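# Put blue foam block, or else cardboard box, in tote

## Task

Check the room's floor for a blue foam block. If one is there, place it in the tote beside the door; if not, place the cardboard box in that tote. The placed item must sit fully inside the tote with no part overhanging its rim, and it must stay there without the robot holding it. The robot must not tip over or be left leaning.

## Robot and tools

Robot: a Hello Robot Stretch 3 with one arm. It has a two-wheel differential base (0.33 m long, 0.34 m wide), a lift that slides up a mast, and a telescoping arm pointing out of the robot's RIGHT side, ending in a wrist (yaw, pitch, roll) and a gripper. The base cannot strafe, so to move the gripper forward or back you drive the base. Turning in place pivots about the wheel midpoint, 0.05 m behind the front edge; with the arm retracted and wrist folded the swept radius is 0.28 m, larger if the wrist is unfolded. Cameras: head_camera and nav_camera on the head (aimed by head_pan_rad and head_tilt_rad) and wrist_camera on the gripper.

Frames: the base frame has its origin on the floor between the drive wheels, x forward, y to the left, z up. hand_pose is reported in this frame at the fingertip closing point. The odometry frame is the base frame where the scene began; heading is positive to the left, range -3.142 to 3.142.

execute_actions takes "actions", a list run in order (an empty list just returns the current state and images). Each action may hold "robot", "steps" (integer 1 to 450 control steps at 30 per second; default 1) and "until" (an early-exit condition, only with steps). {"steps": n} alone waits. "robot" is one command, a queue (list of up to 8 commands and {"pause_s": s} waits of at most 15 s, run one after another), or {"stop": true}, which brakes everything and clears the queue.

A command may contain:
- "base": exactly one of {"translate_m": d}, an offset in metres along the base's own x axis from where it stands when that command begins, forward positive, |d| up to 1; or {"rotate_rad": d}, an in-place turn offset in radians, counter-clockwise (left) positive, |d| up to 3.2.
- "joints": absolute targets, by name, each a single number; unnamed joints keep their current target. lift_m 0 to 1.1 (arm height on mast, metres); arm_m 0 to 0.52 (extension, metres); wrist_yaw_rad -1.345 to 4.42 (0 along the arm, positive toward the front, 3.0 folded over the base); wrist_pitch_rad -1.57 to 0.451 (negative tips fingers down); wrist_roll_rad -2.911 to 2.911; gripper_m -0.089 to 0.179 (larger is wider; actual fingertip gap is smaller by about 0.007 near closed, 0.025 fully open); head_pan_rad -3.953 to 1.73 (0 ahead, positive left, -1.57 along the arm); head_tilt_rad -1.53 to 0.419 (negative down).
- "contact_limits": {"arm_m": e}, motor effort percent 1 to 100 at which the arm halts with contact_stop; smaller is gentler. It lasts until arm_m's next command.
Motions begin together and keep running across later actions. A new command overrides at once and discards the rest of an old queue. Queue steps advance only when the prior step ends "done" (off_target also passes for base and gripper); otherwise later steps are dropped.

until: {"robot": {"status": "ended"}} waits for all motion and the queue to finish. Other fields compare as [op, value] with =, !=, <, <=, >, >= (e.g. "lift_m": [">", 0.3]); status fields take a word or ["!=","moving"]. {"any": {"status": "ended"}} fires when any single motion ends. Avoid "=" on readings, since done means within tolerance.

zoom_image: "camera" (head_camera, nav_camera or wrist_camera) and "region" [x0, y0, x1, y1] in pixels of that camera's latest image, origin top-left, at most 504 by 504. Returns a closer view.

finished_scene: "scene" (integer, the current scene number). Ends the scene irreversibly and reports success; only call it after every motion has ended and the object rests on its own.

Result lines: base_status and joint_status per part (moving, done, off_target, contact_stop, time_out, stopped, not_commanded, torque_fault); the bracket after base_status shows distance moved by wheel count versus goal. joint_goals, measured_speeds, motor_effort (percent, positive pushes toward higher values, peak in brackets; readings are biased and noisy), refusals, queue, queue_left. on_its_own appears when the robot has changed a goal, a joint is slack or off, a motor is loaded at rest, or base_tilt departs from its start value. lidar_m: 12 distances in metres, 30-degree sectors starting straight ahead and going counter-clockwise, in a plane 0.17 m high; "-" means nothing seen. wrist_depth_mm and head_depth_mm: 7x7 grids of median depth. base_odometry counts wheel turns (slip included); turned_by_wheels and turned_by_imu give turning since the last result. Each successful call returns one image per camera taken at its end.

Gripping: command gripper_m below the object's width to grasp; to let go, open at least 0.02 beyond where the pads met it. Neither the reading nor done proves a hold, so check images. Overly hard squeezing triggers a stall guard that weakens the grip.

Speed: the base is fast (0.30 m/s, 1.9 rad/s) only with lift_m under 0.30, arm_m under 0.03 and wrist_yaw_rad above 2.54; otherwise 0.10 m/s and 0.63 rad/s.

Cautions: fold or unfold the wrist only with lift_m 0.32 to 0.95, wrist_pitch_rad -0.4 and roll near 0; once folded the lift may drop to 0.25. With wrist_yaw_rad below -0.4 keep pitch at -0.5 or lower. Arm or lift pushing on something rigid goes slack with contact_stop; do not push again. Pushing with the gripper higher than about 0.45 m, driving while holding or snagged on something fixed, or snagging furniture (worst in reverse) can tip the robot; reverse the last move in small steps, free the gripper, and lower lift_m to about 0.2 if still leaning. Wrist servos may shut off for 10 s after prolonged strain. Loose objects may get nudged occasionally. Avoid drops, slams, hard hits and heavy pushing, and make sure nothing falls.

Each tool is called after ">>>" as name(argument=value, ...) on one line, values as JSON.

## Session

>>> execute_actions(actions=[{"robot":{"joints":{"head_pan_rad":1.5,"head_tilt_rad":-0.7}},"steps":100,"until":{"robot":{"status":"ended"}}}])

>>> execute_actions(actions=[{"robot":{"joints":{"head_pan_rad":0.0,"head_tilt_rad":-0.7}},"steps":100,"until":{"robot":{"status":"ended"}}}])

>>> execute_actions(actions=[{"robot":{"joints":{"head_pan_rad":-1.5,"head_tilt_rad":-0.7}},"steps":100,"until":{"robot":{"status":"ended"}}}])

>>> execute_actions(actions=[{"robot":{"joints":{"head_pan_rad":-3.1,"head_tilt_rad":-0.7}},"steps":100,"until":{"robot":{"status":"ended"}}}])

Scene clock: 1.33 s.
robot.base_odometry: x=+0.000 y=+0.000 heading=+0.000 (m, m, rad; robot's odometry frame)
robot.turned_by_wheels: +0.000 (rad since the last result)
robot.turned_by_imu: +0.000 (rad since the last result)
robot.base_tilt: forward=+1.1 right=+0.5 (deg)
robot.lidar_m: 2.03 1.12 0.83 0.80 0.83 1.15 1.38 1.32 0.97 0.94 0.98 1.36
robot.head_depth_mm: 649 726 828 963 1145 1324 1182 / 665 738 826 959 1143 1323 1178 / 646 727 842 983 1173 1319 1177 / 645 724 822 954 1138 1316 1175 / 646 721 822 954 1136 1313 1176 / 645 721 820 952 1132 1313 1172 / 644 722 821 950 1133 1312 -
robot.base_status: not_commanded
robot.joint_positions: lift_m=+0.392 arm_m=+0.002 wrist_yaw_rad=+3.044 wrist_pitch_rad=-0.509 wrist_roll_rad=+0.012 gripper_m=+0.037 head_pan_rad=+1.493 head_tilt_rad=-0.691
robot.joint_goals: lift_m=+0.392 arm_m=+0.002 wrist_yaw_rad=+3.044 wrist_pitch_rad=-0.509 wrist_roll_rad=+0.012 gripper_m=+0.037 head_pan_rad=+1.500 head_tilt_rad=-0.700
robot.joint_status: lift_m=not_commanded arm_m=not_commanded wrist_yaw_rad=not_commanded wrist_pitch_rad=not_commanded wrist_roll_rad=not_commanded gripper_m=not_commanded head_pan_rad=done head_tilt_rad=done
robot.measured_speeds: translate_m=+0.000 rotate_rad=+0.000 lift_m=+0.000 arm_m=+0.000 wrist_yaw_rad=+0.000 wrist_pitch_rad=+0.000 wrist_roll_rad=+0.000 head_pan_rad=+0.000 head_tilt_rad=+0.000
robot: refusals=0 queue=done queue_left=0
robot.motor_effort: left_wheel=+0(0) right_wheel=+1(0) lift_m=+22(22) arm_m=+0(0) wrist_yaw_rad=+0(0) wrist_pitch_rad=+6(6) wrist_roll_rad=+0(0) gripper_m=-1(0) head_pan_rad=+4(43) head_tilt_rad=-3(28) (%)
robot.hand_pose: x=-0.0006 y=+0.0638 z=+0.3850 quat_wxyz=(+0.212, +0.696, +0.144, +0.671) (m; robot's base frame)
robot.wrist_depth_mm: 741 759 782 787 805 819 840 / 821 845 856 874 889 910 935 / 897 901 915 901 895 896 877 / 782 771 763 752 748 737 735 / 657 657 647 642 635 631 629 / 575 573 - 590 541 551 549 / 503 518 - - 496 492 486
pictures: head_camera (sideways: a quarter turn clockwise sets it upright), nav_camera (sideways: a quarter turn counterclockwise sets it upright), wrist_camera
Images, in order (width x height): head_camera 896x504, nav_camera 672x504, wrist_camera 644x364.

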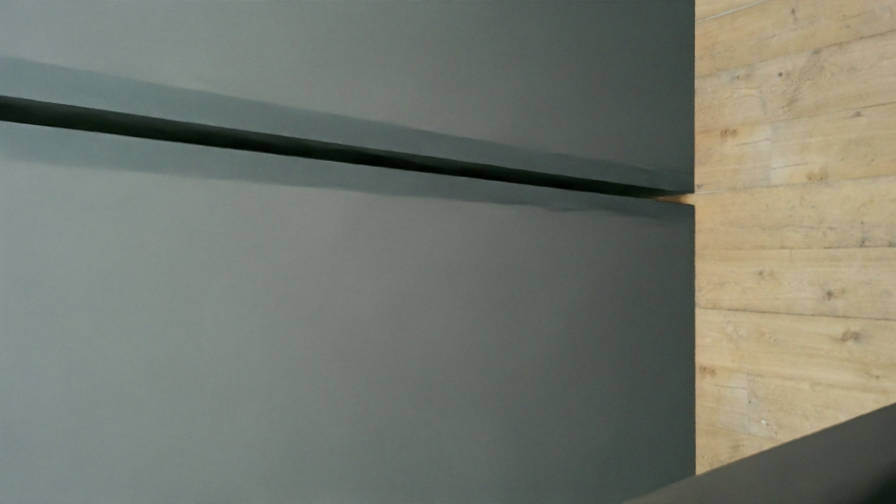

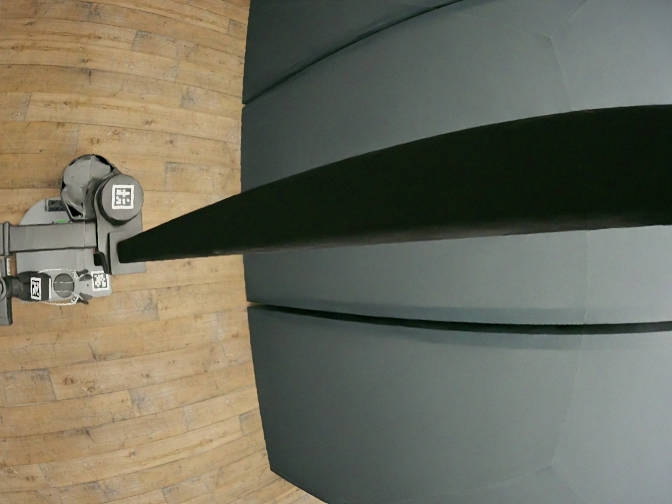

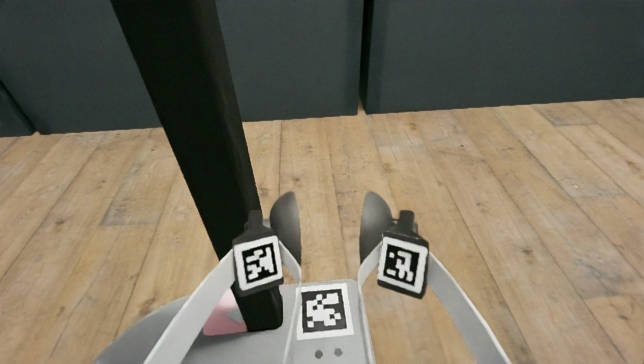

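Scene clock: 2.67 s.
robot.base_odometry: x=+0.000 y=+0.000 heading=+0.000 (m, m, rad; robot's odometry frame)
robot.turned_by_wheels: +0.000 (rad since the last result)
robot.turned_by_imu: +0.000 (rad since the last result)
robot.base_tilt: forward=+1.2 right=+0.4 (deg)
robot.lidar_m: 2.04 1.12 0.82 0.80 0.83 1.15 1.39 1.32 0.98 0.94 0.98 1.36
robot.head_depth_mm: 1670 1868 2126 2082 1661 1382 1188 / 1683 1869 2127 2079 1653 1373 1180 / 1688 1887 2158 2071 1648 1376 1175 / 1706 1910 2176 2060 1648 1371 1180 / 1726 1958 2206 2046 1636 1371 1174 / 1739 1948 2218 2061 1637 1367 1173 / 1777 1965 2266 2046 1639 1358 1171
robot.base_status: not_commanded
robot.joint_positions: lift_m=+0.392 arm_m=+0.002 wrist_yaw_rad=+3.044 wrist_pitch_rad=-0.509 wrist_roll_rad=+0.012 gripper_m=+0.037 head_pan_rad=+0.007 head_tilt_rad=-0.691
robot.joint_goals: lift_m=+0.392 arm_m=+0.002 wrist_yaw_rad=+3.044 wrist_pitch_rad=-0.509 wrist_roll_rad=+0.012 gripper_m=+0.037 head_pan_rad=+0.000 head_tilt_rad=-0.700
robot.joint_status: lift_m=not_commanded arm_m=not_commanded wrist_yaw_rad=not_commanded wrist_pitch_rad=not_commanded wrist_roll_rad=not_commanded gripper_m=not_commanded head_pan_rad=done head_tilt_rad=done
robot.measured_speeds: translate_m=+0.000 rotate_rad=+0.000 lift_m=+0.000 arm_m=+0.000 wrist_yaw_rad=+0.000 wrist_pitch_rad=+0.000 wrist_roll_rad=+0.000 head_pan_rad=+0.000 head_tilt_rad=+0.000
robot: refusals=0 queue=done queue_left=0
robot.motor_effort: left_wheel=+0(0) right_wheel=+1(0) lift_m=+23(24) arm_m=+0(1) wrist_yaw_rad=-1(0) wrist_pitch_rad=+6(6) wrist_roll_rad=+0(0) gripper_m=+2(0) head_pan_rad=-4(43) head_tilt_rad=-3(1) (%)
robot.hand_pose: x=-0.0006 y=+0.0638 z=+0.3850 quat_wxyz=(+0.212, +0.696, +0.144, +0.671) (m; robot's base frame)
robot.wrist_depth_mm: 749 755 767 791 804 827 843 / 822 849 864 887 891 927 941 / 912 896 924 909 894 886 878 / 782 769 770 760 746 731 725 / 655 655 647 644 636 632 622 / 580 571 - 590 545 549 547 / 506 514 - - 493 492 484
pictures: head_camera (sideways: a quarter turn clockwise sets it upright), nav_camera (sideways: a quarter turn counterclockwise sets it upright), wrist_camera
Images, in order (width x height): head_camera 896x504, nav_camera 672x504, wrist_camera 644x364.

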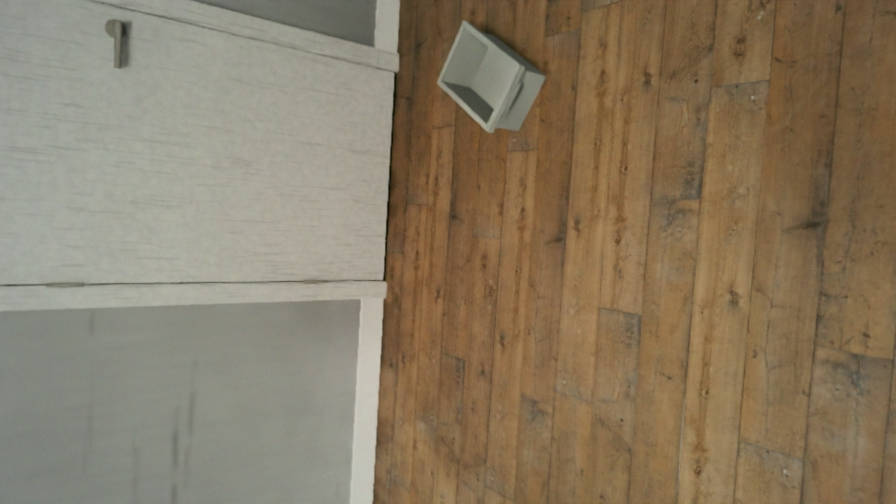

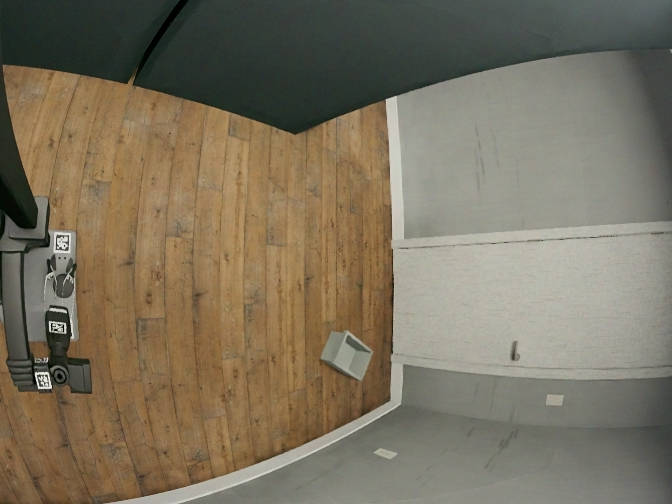

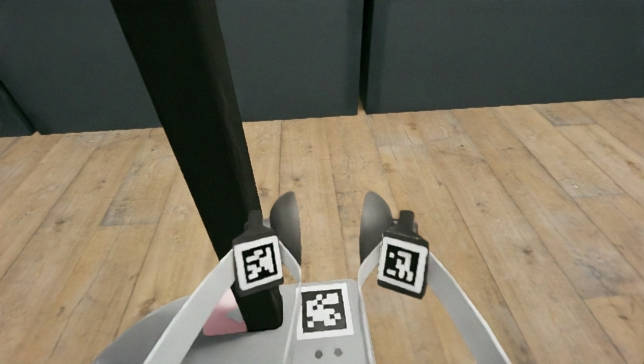

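Scene clock: 4.00 s.
robot.base_odometry: x=+0.000 y=+0.000 heading=+0.000 (m, m, rad; robot's odometry frame)
robot.turned_by_wheels: +0.000 (rad since the last result)
robot.turned_by_imu: +0.000 (rad since the last result)
robot.base_tilt: forward=+1.1 right=+0.5 (deg)
robot.lidar_m: 2.03 1.12 0.82 0.80 0.83 1.15 1.39 1.32 0.97 0.94 0.99 1.36
robot.head_depth_mm: 747 833 941 1082 1272 1382 1182 / 755 847 955 1102 1306 1373 1181 / 767 858 973 1126 1333 1369 1176 / 778 871 991 1150 1366 1367 1175 / 790 888 1008 1175 1400 1367 1172 / 800 901 1027 1198 1440 1360 1170 / 812 914 1048 1226 1481 1365 1173
robot.base_status: not_commanded
robot.joint_positions: lift_m=+0.392 arm_m=+0.002 wrist_yaw_rad=+3.044 wrist_pitch_rad=-0.509 wrist_roll_rad=+0.012 gripper_m=+0.037 head_pan_rad=-1.493 head_tilt_rad=-0.691
robot.joint_goals: lift_m=+0.392 arm_m=+0.002 wrist_yaw_rad=+3.044 wrist_pitch_rad=-0.509 wrist_roll_rad=+0.012 gripper_m=+0.037 head_pan_rad=-1.500 head_tilt_rad=-0.700
robot.joint_status: lift_m=not_commanded arm_m=not_commanded wrist_yaw_rad=not_commanded wrist_pitch_rad=not_commanded wrist_roll_rad=not_commanded gripper_m=not_commanded head_pan_rad=done head_tilt_rad=done
robot.measured_speeds: translate_m=+0.000 rotate_rad=+0.000 lift_m=+0.000 arm_m=+0.000 wrist_yaw_rad=+0.000 wrist_pitch_rad=+0.000 wrist_roll_rad=+0.000 head_pan_rad=+0.000 head_tilt_rad=+0.000
robot: refusals=0 queue=done queue_left=0
robot.motor_effort: left_wheel=+1(0) right_wheel=+1(0) lift_m=+23(23) arm_m=+0(0) wrist_yaw_rad=+0(0) wrist_pitch_rad=+6(6) wrist_roll_rad=+0(0) gripper_m=+0(2) head_pan_rad=-4(44) head_tilt_rad=-4(3) (%)
robot.hand_pose: x=-0.0006 y=+0.0638 z=+0.3850 quat_wxyz=(+0.212, +0.696, +0.144, +0.671) (m; robot's base frame)
robot.wrist_depth_mm: 737 753 785 789 804 820 837 / 829 843 862 886 898 933 937 / 912 899 928 912 904 891 871 / 770 764 764 762 744 735 732 / 659 656 650 645 633 629 629 / 572 575 - 589 543 556 545 / 503 516 - - 495 490 489
pictures: head_camera (sideways: a quarter turn clockwise sets it upright), nav_camera (sideways: a quarter turn counterclockwise sets it upright), wrist_camera
Images, in order (width x height): head_camera 896x504, nav_camera 672x504, wrist_camera 644x364.

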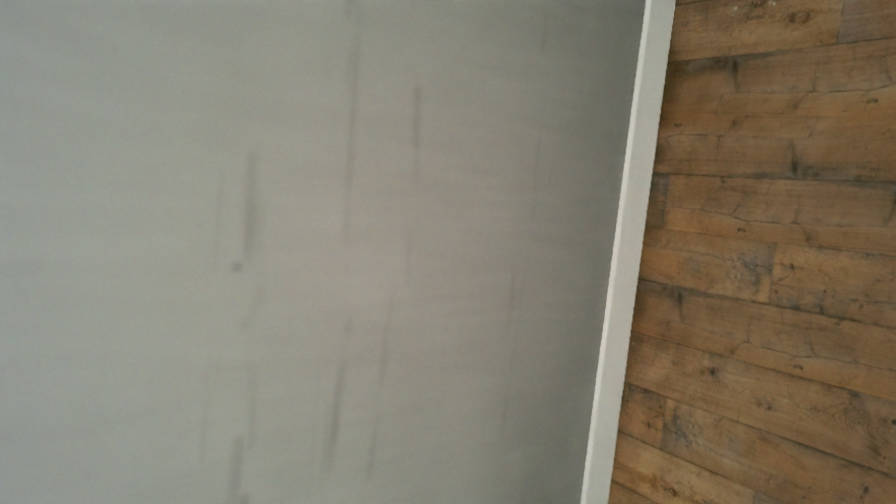

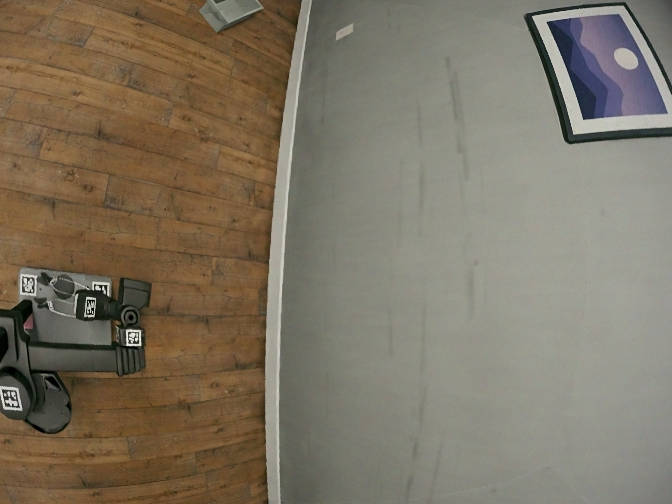

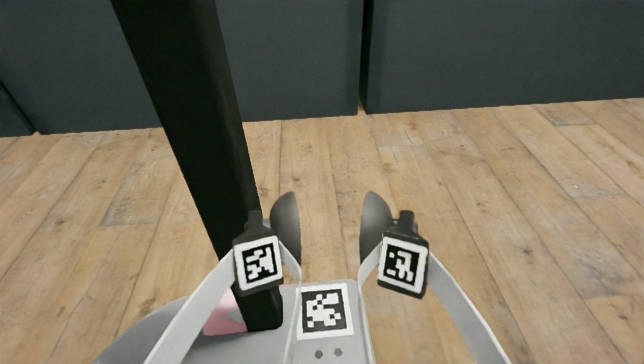

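Scene clock: 5.40 s.
robot.base_odometry: x=+0.000 y=+0.000 heading=+0.000 (m, m, rad; robot's odometry frame)
robot.turned_by_wheels: +0.000 (rad since the last result)
robot.turned_by_imu: +0.000 (rad since the last result)
robot.base_tilt: forward=+1.0 right=+0.4 (deg)
robot.lidar_m: 2.03 1.12 0.82 0.80 0.83 1.15 1.38 1.32 0.97 0.94 0.98 1.35
robot.head_depth_mm: 1408 1568 1774 1938 1660 1375 1182 / 1396 1557 1806 1982 1662 1372 1184 / 1398 1528 1649 1889 1650 1377 1174 / 1407 1549 1704 1899 1637 1364 1169 / 1423 1582 1707 1888 1640 1364 1177 / 1441 1614 1746 1875 1639 1361 1170 / 1435 1501 1826 1955 1627 1365 1163
robot.base_status: not_commanded
robot.joint_positions: lift_m=+0.392 arm_m=+0.002 wrist_yaw_rad=+3.044 wrist_pitch_rad=-0.509 wrist_roll_rad=+0.012 gripper_m=+0.037 head_pan_rad=-3.093 head_tilt_rad=-0.691
robot.joint_goals: lift_m=+0.392 arm_m=+0.002 wrist_yaw_rad=+3.044 wrist_pitch_rad=-0.509 wrist_roll_rad=+0.012 gripper_m=+0.037 head_pan_rad=-3.100 head_tilt_rad=-0.700
robot.joint_status: lift_m=not_commanded arm_m=not_commanded wrist_yaw_rad=not_commanded wrist_pitch_rad=not_commanded wrist_roll_rad=not_commanded gripper_m=not_commanded head_pan_rad=done head_tilt_rad=done
robot.measured_speeds: translate_m=+0.000 rotate_rad=+0.000 lift_m=+0.000 arm_m=+0.000 wrist_yaw_rad=+0.000 wrist_pitch_rad=+0.000 wrist_roll_rad=+0.000 head_pan_rad=+0.000 head_tilt_rad=+0.000
robot: refusals=0 queue=done queue_left=0
robot.motor_effort: left_wheel=-1(0) right_wheel=+1(0) lift_m=+23(22) arm_m=+0(0) wrist_yaw_rad=+0(0) wrist_pitch_rad=+6(6) wrist_roll_rad=+0(0) gripper_m=+0(1) head_pan_rad=-4(44) head_tilt_rad=-3(3) (%)
robot.hand_pose: x=-0.0006 y=+0.0638 z=+0.3850 quat_wxyz=(+0.212, +0.696, +0.144, +0.671) (m; robot's base frame)
robot.wrist_depth_mm: 747 759 769 791 808 826 846 / 819 839 863 873 909 916 927 / 898 889 919 913 915 891 865 / 780 773 764 767 758 731 728 / 665 656 654 637 640 624 628 / 573 572 - 589 541 558 545 / 501 516 - - 492 489 487
pictures: head_camera (sideways: a quarter turn clockwise sets it upright), nav_camera (sideways: a quarter turn counterclockwise sets it upright), wrist_camera
Images, in order (width x height): head_camera 896x504, nav_camera 672x504, wrist_camera 644x364.

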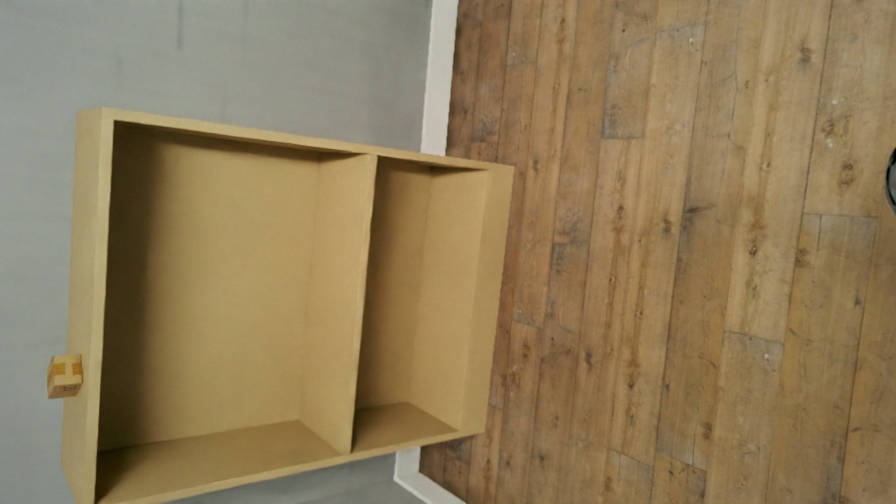

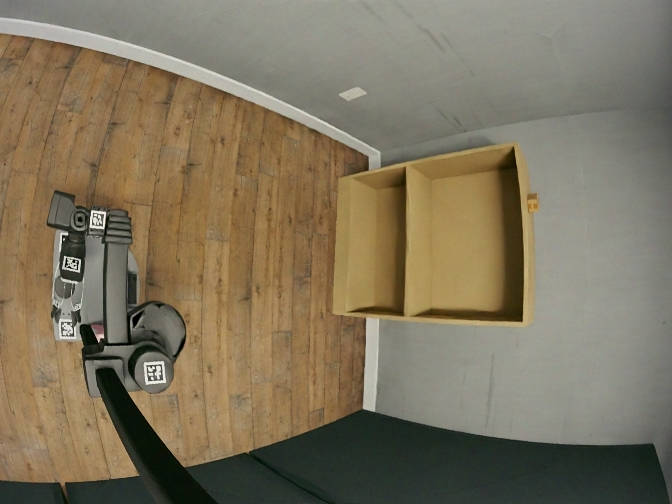

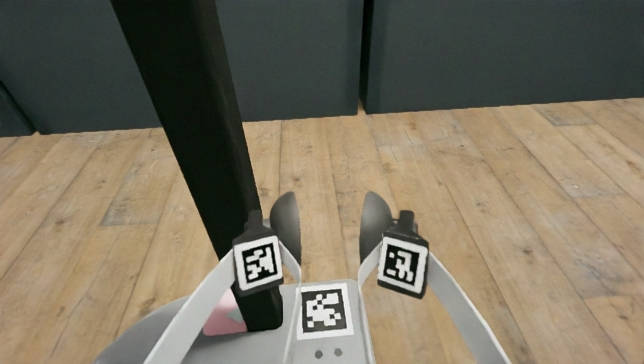

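>>> execute_actions(actions=[{"robot":[{"joints":{"lift_m":0.28,"wrist_pitch_rad":-0.4,"head_pan_rad":1.5,"head_tilt_rad":-0.6}},{"base":{"translate_m":1.0}},{"base":{"translate_m":0.5}},{"base":{"rotate_rad":1.52}},{"base":{"translate_m":1.0}},{"base":{"translate_m":0.95}}],"steps":450,"until":{"robot":{"status":"ended"}}},{"steps":450,"until":{"robot":{"status":"ended"}}}])

>>> execute_actions(actions=[{"robot":{"joints":{"head_pan_rad":0.5,"head_tilt_rad":-0.6}},"steps":100,"until":{"robot":{"status":"ended"}}}])

Scene clock: 29.40 s.
robot.base_odometry: x=+1.599 y=+1.947 heading=+1.520 (m, m, rad; robot's odometry frame)
robot.turned_by_wheels: +1.520 (rad since the last result)
robot.turned_by_imu: +1.542 (rad since the last result)
robot.base_tilt: forward=+1.0 right=+0.3 (deg)
robot.lidar_m: 1.65 1.46 2.22 2.84 1.67 0.88 2.05 0.70 0.50 0.48 0.49 0.66
robot.head_depth_mm: 2810 3076 3322 2354 1799 1457 1236 / 2785 2961 3156 2345 1788 1453 1226 / 2753 2951 3305 2320 1788 1458 1217 / 2773 2914 3246 2312 1788 1449 1221 / 2747 2880 3231 2296 1772 1436 1222 / 2747 2863 3076 2298 1758 1435 1217 / 2708 2890 2921 2286 1775 1438 1246
robot.base_status: done (translate_m +0.9500 of +0.9500)
robot.joint_positions: lift_m=+0.280 arm_m=+0.002 wrist_yaw_rad=+3.044 wrist_pitch_rad=-0.419 wrist_roll_rad=+0.012 gripper_m=+0.037 head_pan_rad=+1.493 head_tilt_rad=-0.605
robot.joint_goals: lift_m=+0.280 arm_m=+0.002 wrist_yaw_rad=+3.044 wrist_pitch_rad=-0.400 wrist_roll_rad=+0.012 gripper_m=+0.037 head_pan_rad=+1.500 head_tilt_rad=-0.600
robot.joint_status: lift_m=done arm_m=not_commanded wrist_yaw_rad=not_commanded wrist_pitch_rad=done wrist_roll_rad=not_commanded gripper_m=not_commanded head_pan_rad=done head_tilt_rad=done
robot.measured_speeds: translate_m=+0.000 rotate_rad=+0.000 lift_m=+0.000 arm_m=+0.000 wrist_yaw_rad=+0.000 wrist_pitch_rad=+0.000 wrist_roll_rad=+0.000 head_pan_rad=+0.000 head_tilt_rad=+0.000
robot: refusals=0 queue=done queue_left=0
robot.motor_effort: left_wheel=-2(8) right_wheel=+3(12) lift_m=+19(24) arm_m=+0(0) wrist_yaw_rad=+0(0) wrist_pitch_rad=+10(11) wrist_roll_rad=+0(0) gripper_m=+1(1) head_pan_rad=+4(43) head_tilt_rad=+2(12) (%)
robot.hand_pose: x=+0.0006 y=+0.0760 z=+0.2925 quat_wxyz=(+0.182, +0.702, +0.112, +0.680) (m; robot's base frame)
robot.wrist_depth_mm: - - - - - - - / - - - - - - - / 876 873 856 848 835 823 812 / 696 686 677 671 668 650 649 / 571 564 - 559 547 544 542 / 481 516 - - 456 469 466 / - - - - 410 406 405
pictures: head_camera (sideways: a quarter turn clockwise sets it upright), nav_camera (sideways: a quarter turn counterclockwise sets it upright), wrist_camera
Images, in order (width x height): head_camera 896x504, nav_camera 672x504, wrist_camera 644x364.

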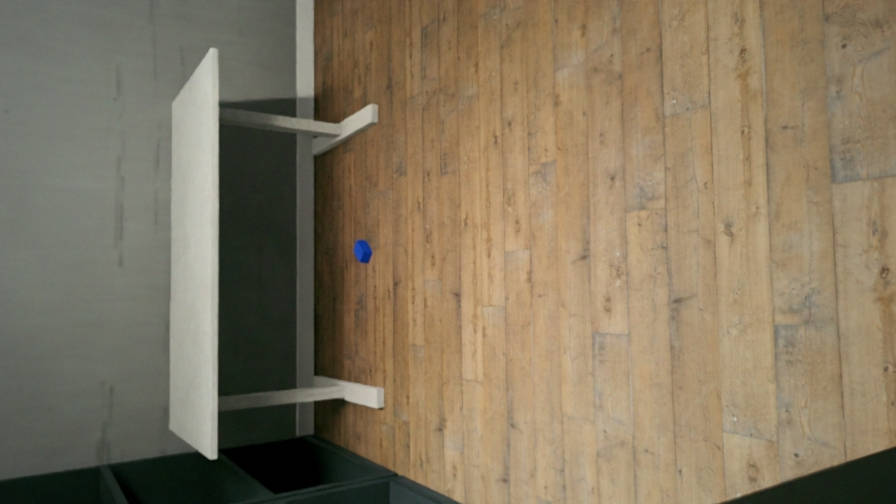

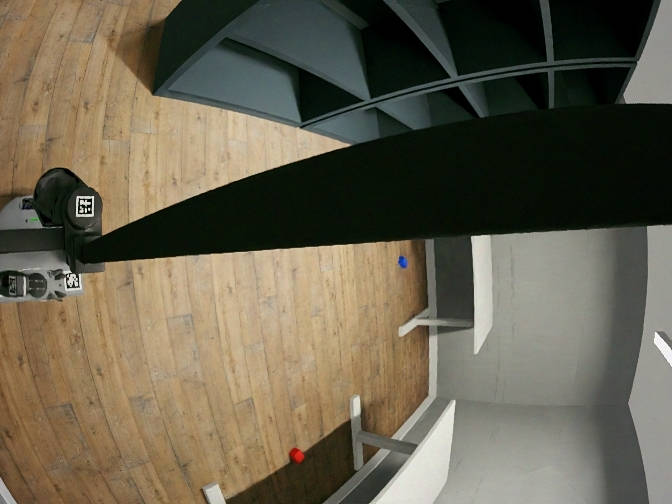

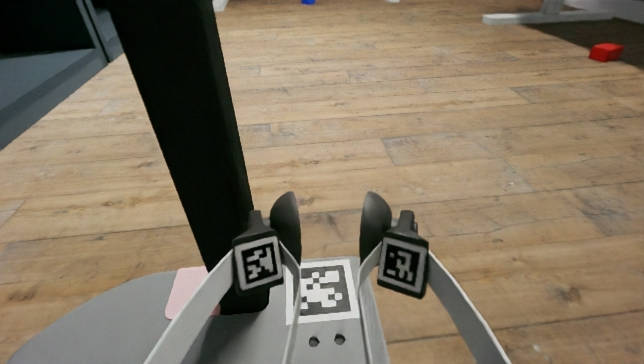

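Scene clock: 30.50 s.
robot.base_odometry: x=+1.599 y=+1.947 heading=+1.520 (m, m, rad; robot's odometry frame)
robot.turned_by_wheels: +0.000 (rad since the last result)
robot.turned_by_imu: +0.000 (rad since the last result)
robot.base_tilt: forward=+1.0 right=+0.5 (deg)
robot.lidar_m: 1.65 1.47 2.22 2.84 1.67 0.88 2.05 0.70 0.50 0.48 0.49 0.66
robot.head_depth_mm: 1523 1656 1811 1997 1798 1459 1232 / 1595 1731 1601 2086 1795 1464 1232 / 1679 1842 1499 2062 1771 1449 1225 / 1772 1962 1483 2302 1789 1458 1221 / 1883 2065 1565 2308 1773 1437 1219 / 1994 2168 1666 2298 1775 1445 1216 / 2124 2279 2119 2292 1762 1446 1217
robot.base_status: done (translate_m +0.9500 of +0.9500)
robot.joint_positions: lift_m=+0.280 arm_m=+0.002 wrist_yaw_rad=+3.044 wrist_pitch_rad=-0.419 wrist_roll_rad=+0.012 gripper_m=+0.037 head_pan_rad=+0.507 head_tilt_rad=-0.605
robot.joint_goals: lift_m=+0.280 arm_m=+0.002 wrist_yaw_rad=+3.044 wrist_pitch_rad=-0.400 wrist_roll_rad=+0.012 gripper_m=+0.037 head_pan_rad=+0.500 head_tilt_rad=-0.600
robot.joint_status: lift_m=done arm_m=not_commanded wrist_yaw_rad=not_commanded wrist_pitch_rad=done wrist_roll_rad=not_commanded gripper_m=not_commanded head_pan_rad=done head_tilt_rad=done
robot.measured_speeds: translate_m=+0.000 rotate_rad=+0.000 lift_m=+0.000 arm_m=+0.000 wrist_yaw_rad=+0.000 wrist_pitch_rad=+0.000 wrist_roll_rad=+0.000 head_pan_rad=+0.000 head_tilt_rad=+0.000
robot: refusals=0 queue=done queue_left=0
robot.motor_effort: left_wheel=-2(2) right_wheel=+3(3) lift_m=+19(19) arm_m=+0(0) wrist_yaw_rad=+0(0) wrist_pitch_rad=+10(10) wrist_roll_rad=+0(0) gripper_m=+0(0) head_pan_rad=-3(42) head_tilt_rad=+3(3) (%)
robot.hand_pose: x=+0.0006 y=+0.0760 z=+0.2925 quat_wxyz=(+0.182, +0.702, +0.112, +0.680) (m; robot's base frame)
robot.wrist_depth_mm: - - - - - - - / - - - - - - - / 887 868 857 849 852 819 816 / 694 692 686 670 668 670 652 / 573 565 - 555 553 544 540 / 487 511 - - 453 469 463 / - - - - 408 410 403
pictures: head_camera (sideways: a quarter turn clockwise sets it upright), nav_camera (sideways: a quarter turn counterclockwise sets it upright), wrist_camera
Images, in order (width x height): head_camera 896x504, nav_camera 672x504, wrist_camera 644x364.

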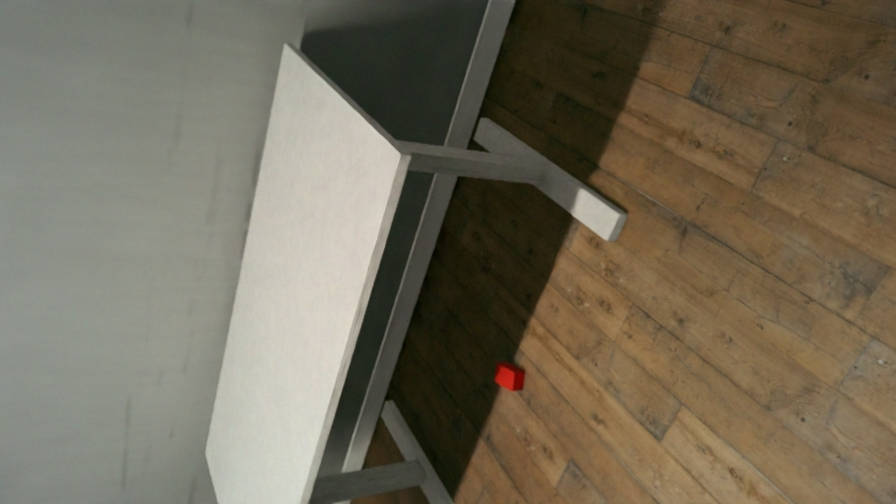

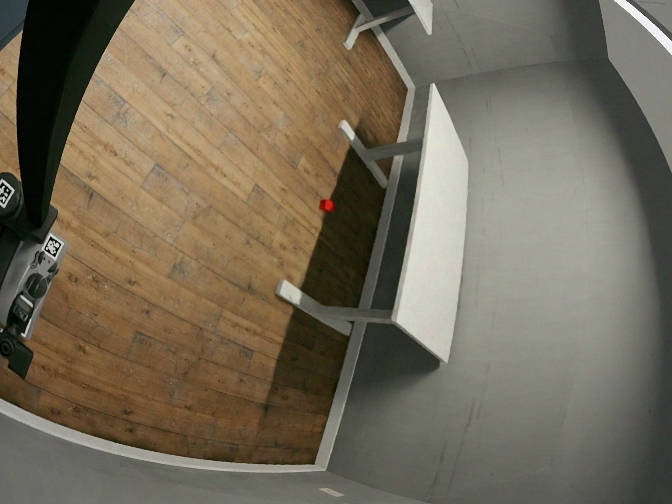

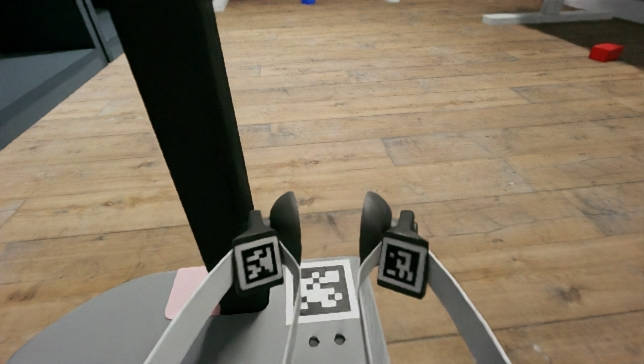

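>>> execute_actions(actions=[{"robot":[{"base":{"rotate_rad":1.5}},{"base":{"translate_m":1.0}},{"base":{"translate_m":0.85},"joints":{"lift_m":0.4}},{"base":{"rotate_rad":1.57},"joints":{"wrist_yaw_rad":0.0,"head_pan_rad":-1.57,"head_tilt_rad":-0.9,"gripper_m":0.16}},{"joints":{"lift_m":0.16,"wrist_pitch_rad":-0.8,"arm_m":0.25}}],"steps":450,"until":{"robot":{"status":"ended"}}},{"steps":450,"until":{"robot":{"status":"ended"}}}])

Scene clock: 54.37 s.
robot.base_odometry: x=-0.237 y=+2.172 heading=-1.694 (m, m, rad; robot's odometry frame)
robot.turned_by_wheels: +3.070 (rad since the last result)
robot.turned_by_imu: +3.113 (rad since the last result)
robot.base_tilt: forward=+1.1 right=+0.6 (deg)
robot.lidar_m: 1.30 1.00 1.62 2.33 2.36 1.78 1.20 1.69 1.15 1.45 1.14 1.03
robot.head_depth_mm: 1277 1113 884 1569 1429 1247 1111 / 1272 1110 884 1665 1421 1249 1112 / 1267 1105 884 1670 1428 1205 1117 / 1266 1109 880 1637 1423 1230 1118 / 1262 1104 878 1629 1415 1246 1109 / 1257 1101 880 1624 1425 1246 1108 / 1259 1094 879 1626 1425 1242 1109
robot.base_status: done (rotate_rad +1.5699 of +1.5700)
robot.joint_positions: lift_m=+0.160 arm_m=+0.250 wrist_yaw_rad=+0.002 wrist_pitch_rad=-0.807 wrist_roll_rad=+0.012 gripper_m=+0.160 head_pan_rad=-1.563 head_tilt_rad=-0.889
robot.joint_goals: lift_m=+0.160 arm_m=+0.250 wrist_yaw_rad=+0.000 wrist_pitch_rad=-0.800 wrist_roll_rad=+0.012 gripper_m=+0.160 head_pan_rad=-1.570 head_tilt_rad=-0.900
robot.joint_status: lift_m=done arm_m=done wrist_yaw_rad=done wrist_pitch_rad=done wrist_roll_rad=not_commanded gripper_m=done head_pan_rad=done head_tilt_rad=done
robot.measured_speeds: translate_m=+0.000 rotate_rad=+0.000 lift_m=+0.000 arm_m=+0.000 wrist_yaw_rad=+0.000 wrist_pitch_rad=+0.000 wrist_roll_rad=+0.000 head_pan_rad=+0.000 head_tilt_rad=+0.000
robot: refusals=0 queue=done queue_left=0
robot.motor_effort: left_wheel=-2(8) right_wheel=+2(12) lift_m=+19(27) arm_m=+5(3) wrist_yaw_rad=-2(2) wrist_pitch_rad=+4(12) wrist_roll_rad=+0(0) gripper_m=+0(82) head_pan_rad=-4(43) head_tilt_rad=-4(19) (%)
robot.hand_pose: x=-0.0213 y=-0.5545 z=+0.0972 quat_wxyz=(+0.647, +0.277, -0.653, -0.279) (m; robot's base frame)
robot.wrist_depth_mm: 421 412 340 400 396 389 387 / 368 366 345 356 350 346 342 / 329 326 322 317 314 313 307 / 297 296 290 289 286 282 280 / 271 274 267 265 262 265 257 / 254 243 246 244 241 237 239 / 229 230 228 226 224 222 219
pictures: head_camera (sideways: a quarter turn clockwise sets it upright), nav_camera (sideways: a quarter turn counterclockwise sets it upright), wrist_camera
Images, in order (width x height): head_camera 896x504, nav_camera 672x504, wrist_camera 644x364.

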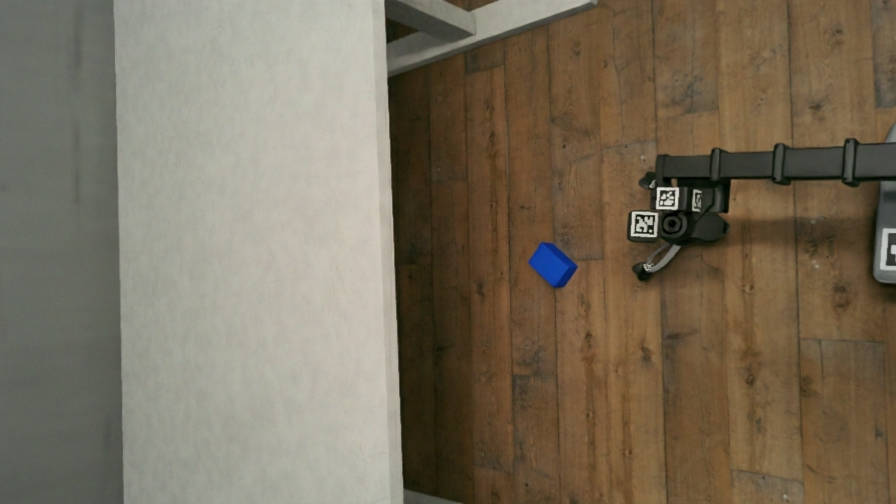

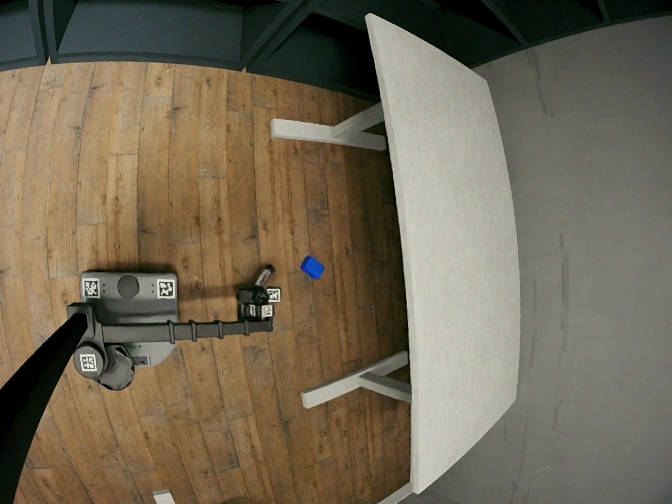

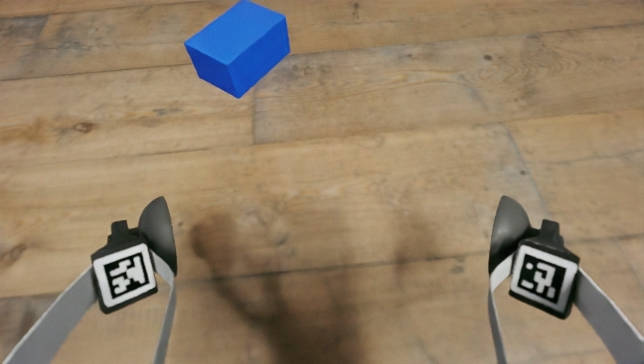

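>>> execute_actions(actions=[{"robot":[{"base":{"translate_m":0.085},"joints":{"lift_m":0.10}},{"joints":{"arm_m":0.42}}],"steps":300,"until":{"robot":{"status":"ended"}}}])

Scene clock: 58.93 s.
robot.base_odometry: x=-0.247 y=+2.088 heading=-1.694 (m, m, rad; robot's odometry frame)
robot.turned_by_wheels: +0.000 (rad since the last result)
robot.turned_by_imu: +0.000 (rad since the last result)
robot.base_tilt: forward=+1.2 right=+0.4 (deg)
robot.lidar_m: 1.28 0.92 1.58 2.34 2.37 1.85 1.29 1.77 1.19 1.44 1.09 0.95
robot.head_depth_mm: 1262 1107 884 1661 1421 1251 1113 / 1263 1111 883 1630 1425 1247 1112 / 1269 1105 881 1630 1487 1244 1124 / 1255 1111 882 1626 1433 1245 1116 / 1251 1106 882 1631 1426 1237 1108 / 1253 1097 879 1619 1424 1240 1105 / 1246 1097 877 1582 1422 1242 1106
robot.base_status: done (translate_m +0.0850 of +0.0850)
robot.joint_positions: lift_m=+0.100 arm_m=+0.420 wrist_yaw_rad=+0.002 wrist_pitch_rad=-0.807 wrist_roll_rad=+0.012 gripper_m=+0.160 head_pan_rad=-1.563 head_tilt_rad=-0.889
robot.joint_goals: lift_m=+0.100 arm_m=+0.420 wrist_yaw_rad=+0.000 wrist_pitch_rad=-0.800 wrist_roll_rad=+0.012 gripper_m=+0.160 head_pan_rad=-1.570 head_tilt_rad=-0.900
robot.joint_status: lift_m=done arm_m=done wrist_yaw_rad=done wrist_pitch_rad=done wrist_roll_rad=not_commanded gripper_m=done head_pan_rad=done head_tilt_rad=done
robot.measured_speeds: translate_m=+0.000 rotate_rad=+0.000 lift_m=+0.000 arm_m=+0.000 wrist_yaw_rad=+0.000 wrist_pitch_rad=+0.000 wrist_roll_rad=+0.000 head_pan_rad=+0.000 head_tilt_rad=+0.000
robot: refusals=0 queue=done queue_left=0
robot.motor_effort: left_wheel=-2(3) right_wheel=+3(8) lift_m=+19(19) arm_m=+4(5) wrist_yaw_rad=-2(2) wrist_pitch_rad=+4(4) wrist_roll_rad=+0(0) gripper_m=+1(1) head_pan_rad=-4(4) head_tilt_rad=-4(4) (%)
robot.hand_pose: x=-0.0213 y=-0.7244 z=+0.0372 quat_wxyz=(+0.647, +0.277, -0.653, -0.279) (m; robot's base frame)
robot.wrist_depth_mm: 316 313 307 302 299 294 291 / 279 275 273 205 265 262 259 / 248 247 240 184 234 235 232 / 225 223 216 180 216 215 212 / 206 207 202 199 198 200 195 / 192 184 185 184 183 179 181 / 172 174 172 171 170 168 167
pictures: head_camera (sideways: a quarter turn clockwise sets it upright), nav_camera (sideways: a quarter turn counterclockwise sets it upright), wrist_camera
Images, in order (width x height): head_camera 896x504, nav_camera 672x504, wrist_camera 644x364.

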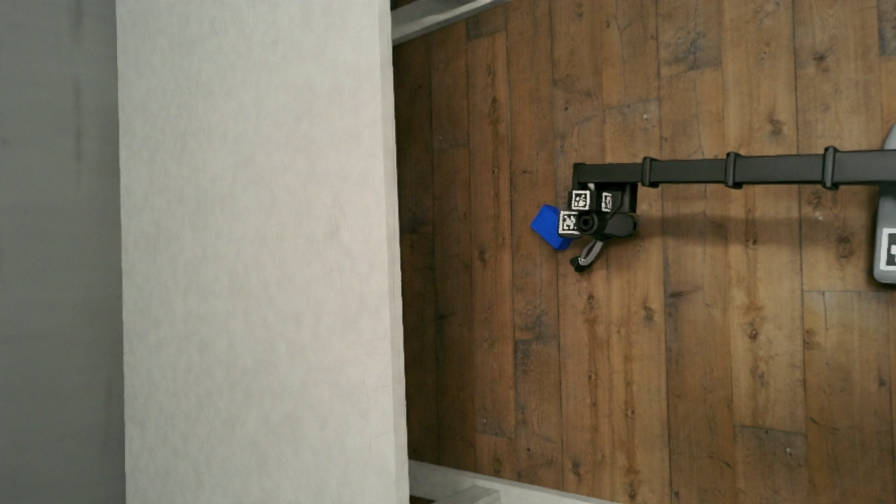

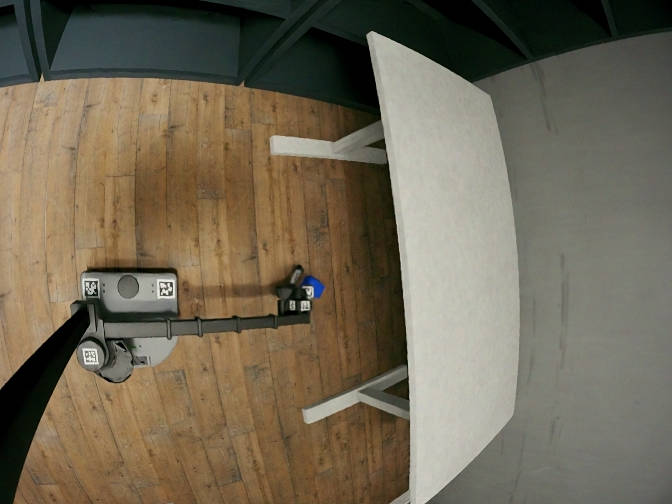

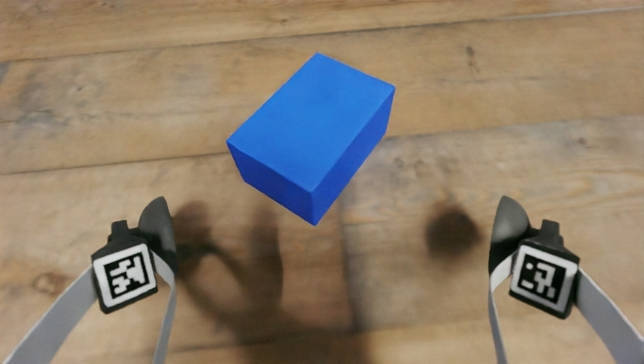

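>>> execute_actions(actions=[{"robot":[{"joints":{"arm_m":0.49}},{"joints":{"gripper_m":0.02}},{"pause_s":0.5},{"joints":{"lift_m":0.2}}],"steps":300,"until":{"robot":{"status":"ended"}}}])

Scene clock: 64.63 s.
robot.base_odometry: x=-0.247 y=+2.088 heading=-1.694 (m, m, rad; robot's odometry frame)
robot.turned_by_wheels: +0.000 (rad since the last result)
robot.turned_by_imu: +0.000 (rad since the last result)
robot.base_tilt: forward=+1.1 right=+0.6 (deg)
robot.lidar_m: 1.28 0.93 1.58 2.34 2.38 1.85 1.29 1.77 1.19 1.44 1.09 0.95
robot.head_depth_mm: 1268 1113 884 1663 1431 1245 1113 / 1270 1104 883 1633 1418 1249 1112 / 1258 1106 881 1629 1401 1243 1107 / 1260 1106 880 1627 1411 1246 1110 / 1251 1099 878 1629 1416 1244 1108 / 1244 1100 880 1609 1419 1244 1105 / 1248 1099 879 1586 1419 1241 1108
robot.base_status: done (translate_m +0.0850 of +0.0850)
robot.joint_positions: lift_m=+0.200 arm_m=+0.490 wrist_yaw_rad=+0.002 wrist_pitch_rad=-0.809 wrist_roll_rad=+0.012 gripper_m=+0.030 head_pan_rad=-1.563 head_tilt_rad=-0.889
robot.joint_goals: lift_m=+0.200 arm_m=+0.490 wrist_yaw_rad=+0.000 wrist_pitch_rad=-0.800 wrist_roll_rad=+0.012 gripper_m=+0.029 head_pan_rad=-1.570 head_tilt_rad=-0.900
robot.joint_status: lift_m=done arm_m=done wrist_yaw_rad=done wrist_pitch_rad=done wrist_roll_rad=not_commanded gripper_m=done head_pan_rad=done head_tilt_rad=done
robot.measured_speeds: translate_m=+0.000 rotate_rad=+0.000 lift_m=+0.000 arm_m=+0.000 wrist_yaw_rad=+0.000 wrist_pitch_rad=+0.000 wrist_roll_rad=+0.000 head_pan_rad=+0.000 head_tilt_rad=+0.000
robot: refusals=0 queue=done queue_left=0
robot.on_its_own: gripper_m is held at +0.029, not at your +0.020, by its stall guard, which is not easing now
robot.motor_effort: left_wheel=-2(2) right_wheel=+3(3) lift_m=+26(27) arm_m=+4(5) wrist_yaw_rad=-2(2) wrist_pitch_rad=+5(5) wrist_roll_rad=+0(0) gripper_m=-19(96) head_pan_rad=-3(4) head_tilt_rad=-4(4) (%)
robot.hand_pose: x=-0.0213 y=-0.7941 z=+0.1365 quat_wxyz=(+0.647, +0.277, -0.653, -0.280) (m; robot's base frame)
robot.wrist_depth_mm: 479 472 465 462 458 449 446 / 422 416 414 407 405 399 393 / 378 377 370 369 365 360 354 / 343 341 337 166 172 326 323 / 313 311 309 150 151 301 295 / 288 288 274 138 270 276 274 / 267 264 263 253 259 256 255
pictures: head_camera (sideways: a quarter turn clockwise sets it upright), nav_camera (sideways: a quarter turn counterclockwise sets it upright), wrist_camera
Images, in order (width x height): head_camera 896x504, nav_camera 672x504, wrist_camera 644x364.

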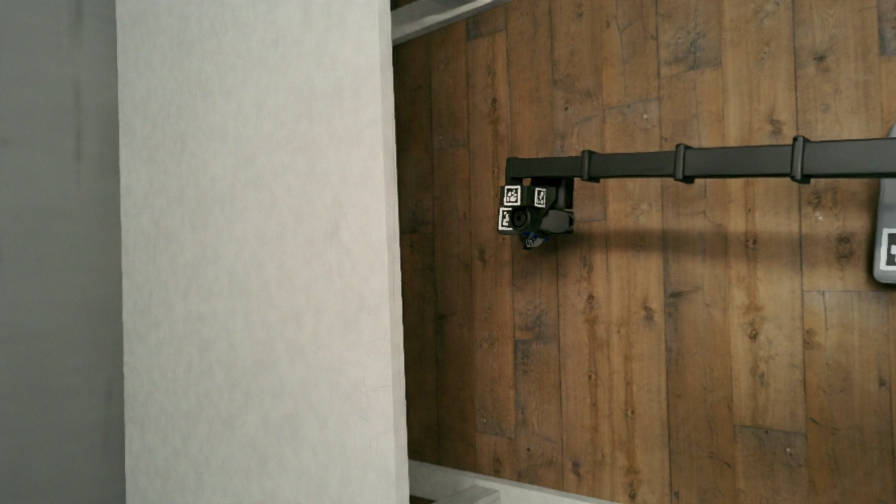

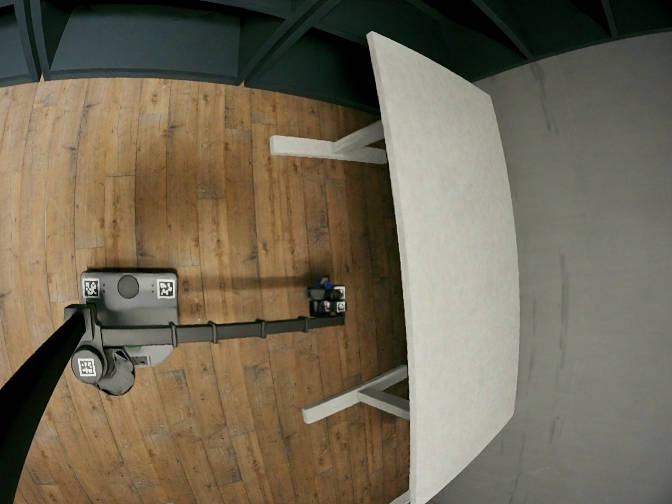

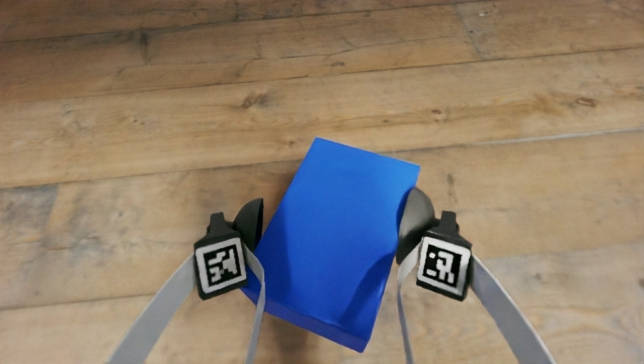

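>>> execute_actions(actions=[{"robot":[{"joints":{"arm_m":0.0,"lift_m":0.4,"wrist_pitch_rad":-0.4,"head_pan_rad":0,"head_tilt_rad":-0.9}},{"joints":{"wrist_yaw_rad":3.0}},{"joints":{"lift_m":0.29},"base":{"rotate_rad":1.55}},{"base":{"translate_m":1.0}},{"base":{"translate_m":0.85}},{"base":{"rotate_rad":-1.55}},{"base":{"translate_m":1.0}},{"base":{"translate_m":0.6}}],"steps":450,"until":{"robot":{"status":"ended"}}},{"steps":450,"until":{"robot":{"status":"ended"}}},{"steps":450,"until":{"robot":{"status":"ended"}}}])

Scene clock: 96.07 s.
robot.base_odometry: x=+1.388 y=+0.235 heading=-1.694 (m, m, rad; robot's odometry frame)
robot.turned_by_wheels: +0.000 (rad since the last result)
robot.turned_by_imu: +0.008 (rad since the last result)
robot.base_tilt: forward=+1.1 right=+0.6 (deg)
robot.lidar_m: 1.21 0.96 0.66 0.60 0.64 0.83 1.87 0.62 0.69 1.55 1.90 1.30
robot.head_depth_mm: 1061 1232 1474 1657 1426 1252 1111 / 1060 1225 1466 1654 1426 1243 1108 / 1051 1222 1463 1644 1427 1245 1109 / 1052 1218 1452 1635 1398 1245 1106 / 1045 1211 1441 1624 1378 1241 1106 / 1044 1208 1433 1628 1431 1251 1105 / 1037 1200 1420 1621 1428 1243 1103
robot.base_status: done (translate_m +0.6000 of +0.6000)
robot.joint_positions: lift_m=+0.290 arm_m=+0.003 wrist_yaw_rad=+2.998 wrist_pitch_rad=-0.422 wrist_roll_rad=+0.012 gripper_m=+0.030 head_pan_rad=-0.007 head_tilt_rad=-0.890
robot.joint_goals: lift_m=+0.290 arm_m=+0.000 wrist_yaw_rad=+3.000 wrist_pitch_rad=-0.400 wrist_roll_rad=+0.012 gripper_m=+0.029 head_pan_rad=+0.000 head_tilt_rad=-0.900
robot.joint_status: lift_m=done arm_m=done wrist_yaw_rad=done wrist_pitch_rad=done wrist_roll_rad=not_commanded gripper_m=done head_pan_rad=done head_tilt_rad=done
robot.measured_speeds: translate_m=+0.000 rotate_rad=+0.000 lift_m=+0.000 arm_m=+0.000 wrist_yaw_rad=+0.000 wrist_pitch_rad=+0.000 wrist_roll_rad=+0.000 head_pan_rad=+0.000 head_tilt_rad=+0.000
robot: refusals=0 queue=done queue_left=0
robot.on_its_own: gripper_m is held at +0.029, not at your +0.020, by its stall guard, which is not easing now
robot.motor_effort: left_wheel=+1(9) right_wheel=-1(11) lift_m=+20(27) arm_m=-4(10) wrist_yaw_rad=+1(5) wrist_pitch_rad=+11(12) wrist_roll_rad=+0(0) gripper_m=-20(20) head_pan_rad=+4(43) head_tilt_rad=-2(2) (%)
robot.hand_pose: x=+0.0109 y=+0.0741 z=+0.3019 quat_wxyz=(+0.198, +0.704, +0.097, +0.675) (m; robot's base frame)
robot.wrist_depth_mm: 540 - 583 613 648 700 738 / 584 - 644 669 721 776 832 / 636 669 707 736 791 832 834 / 673 684 698 167 172 680 664 / 585 572 - 151 151 554 550 / 494 510 - 137 453 478 475 / 445 - - 132 421 418 416
pictures: head_camera (sideways: a quarter turn clockwise sets it upright), nav_camera (sideways: a quarter turn counterclockwise sets it upright), wrist_camera
Images, in order (width x height): head_camera 896x504, nav_camera 672x504, wrist_camera 644x364.

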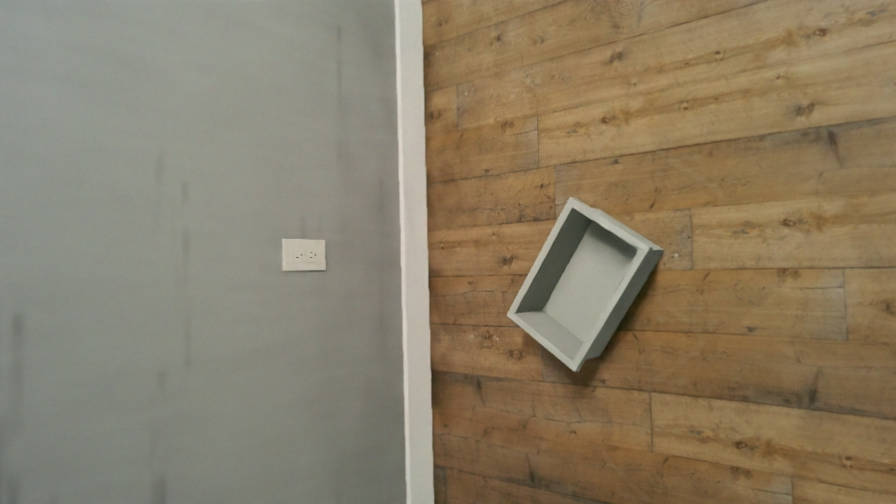

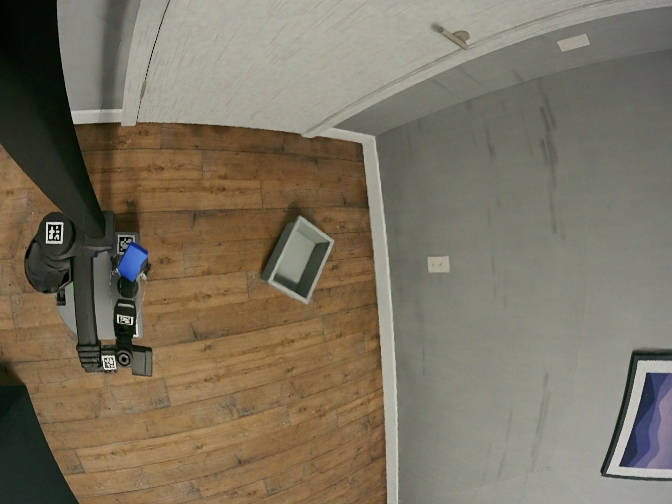

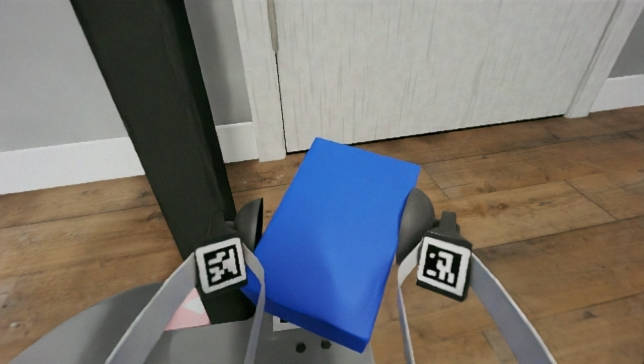

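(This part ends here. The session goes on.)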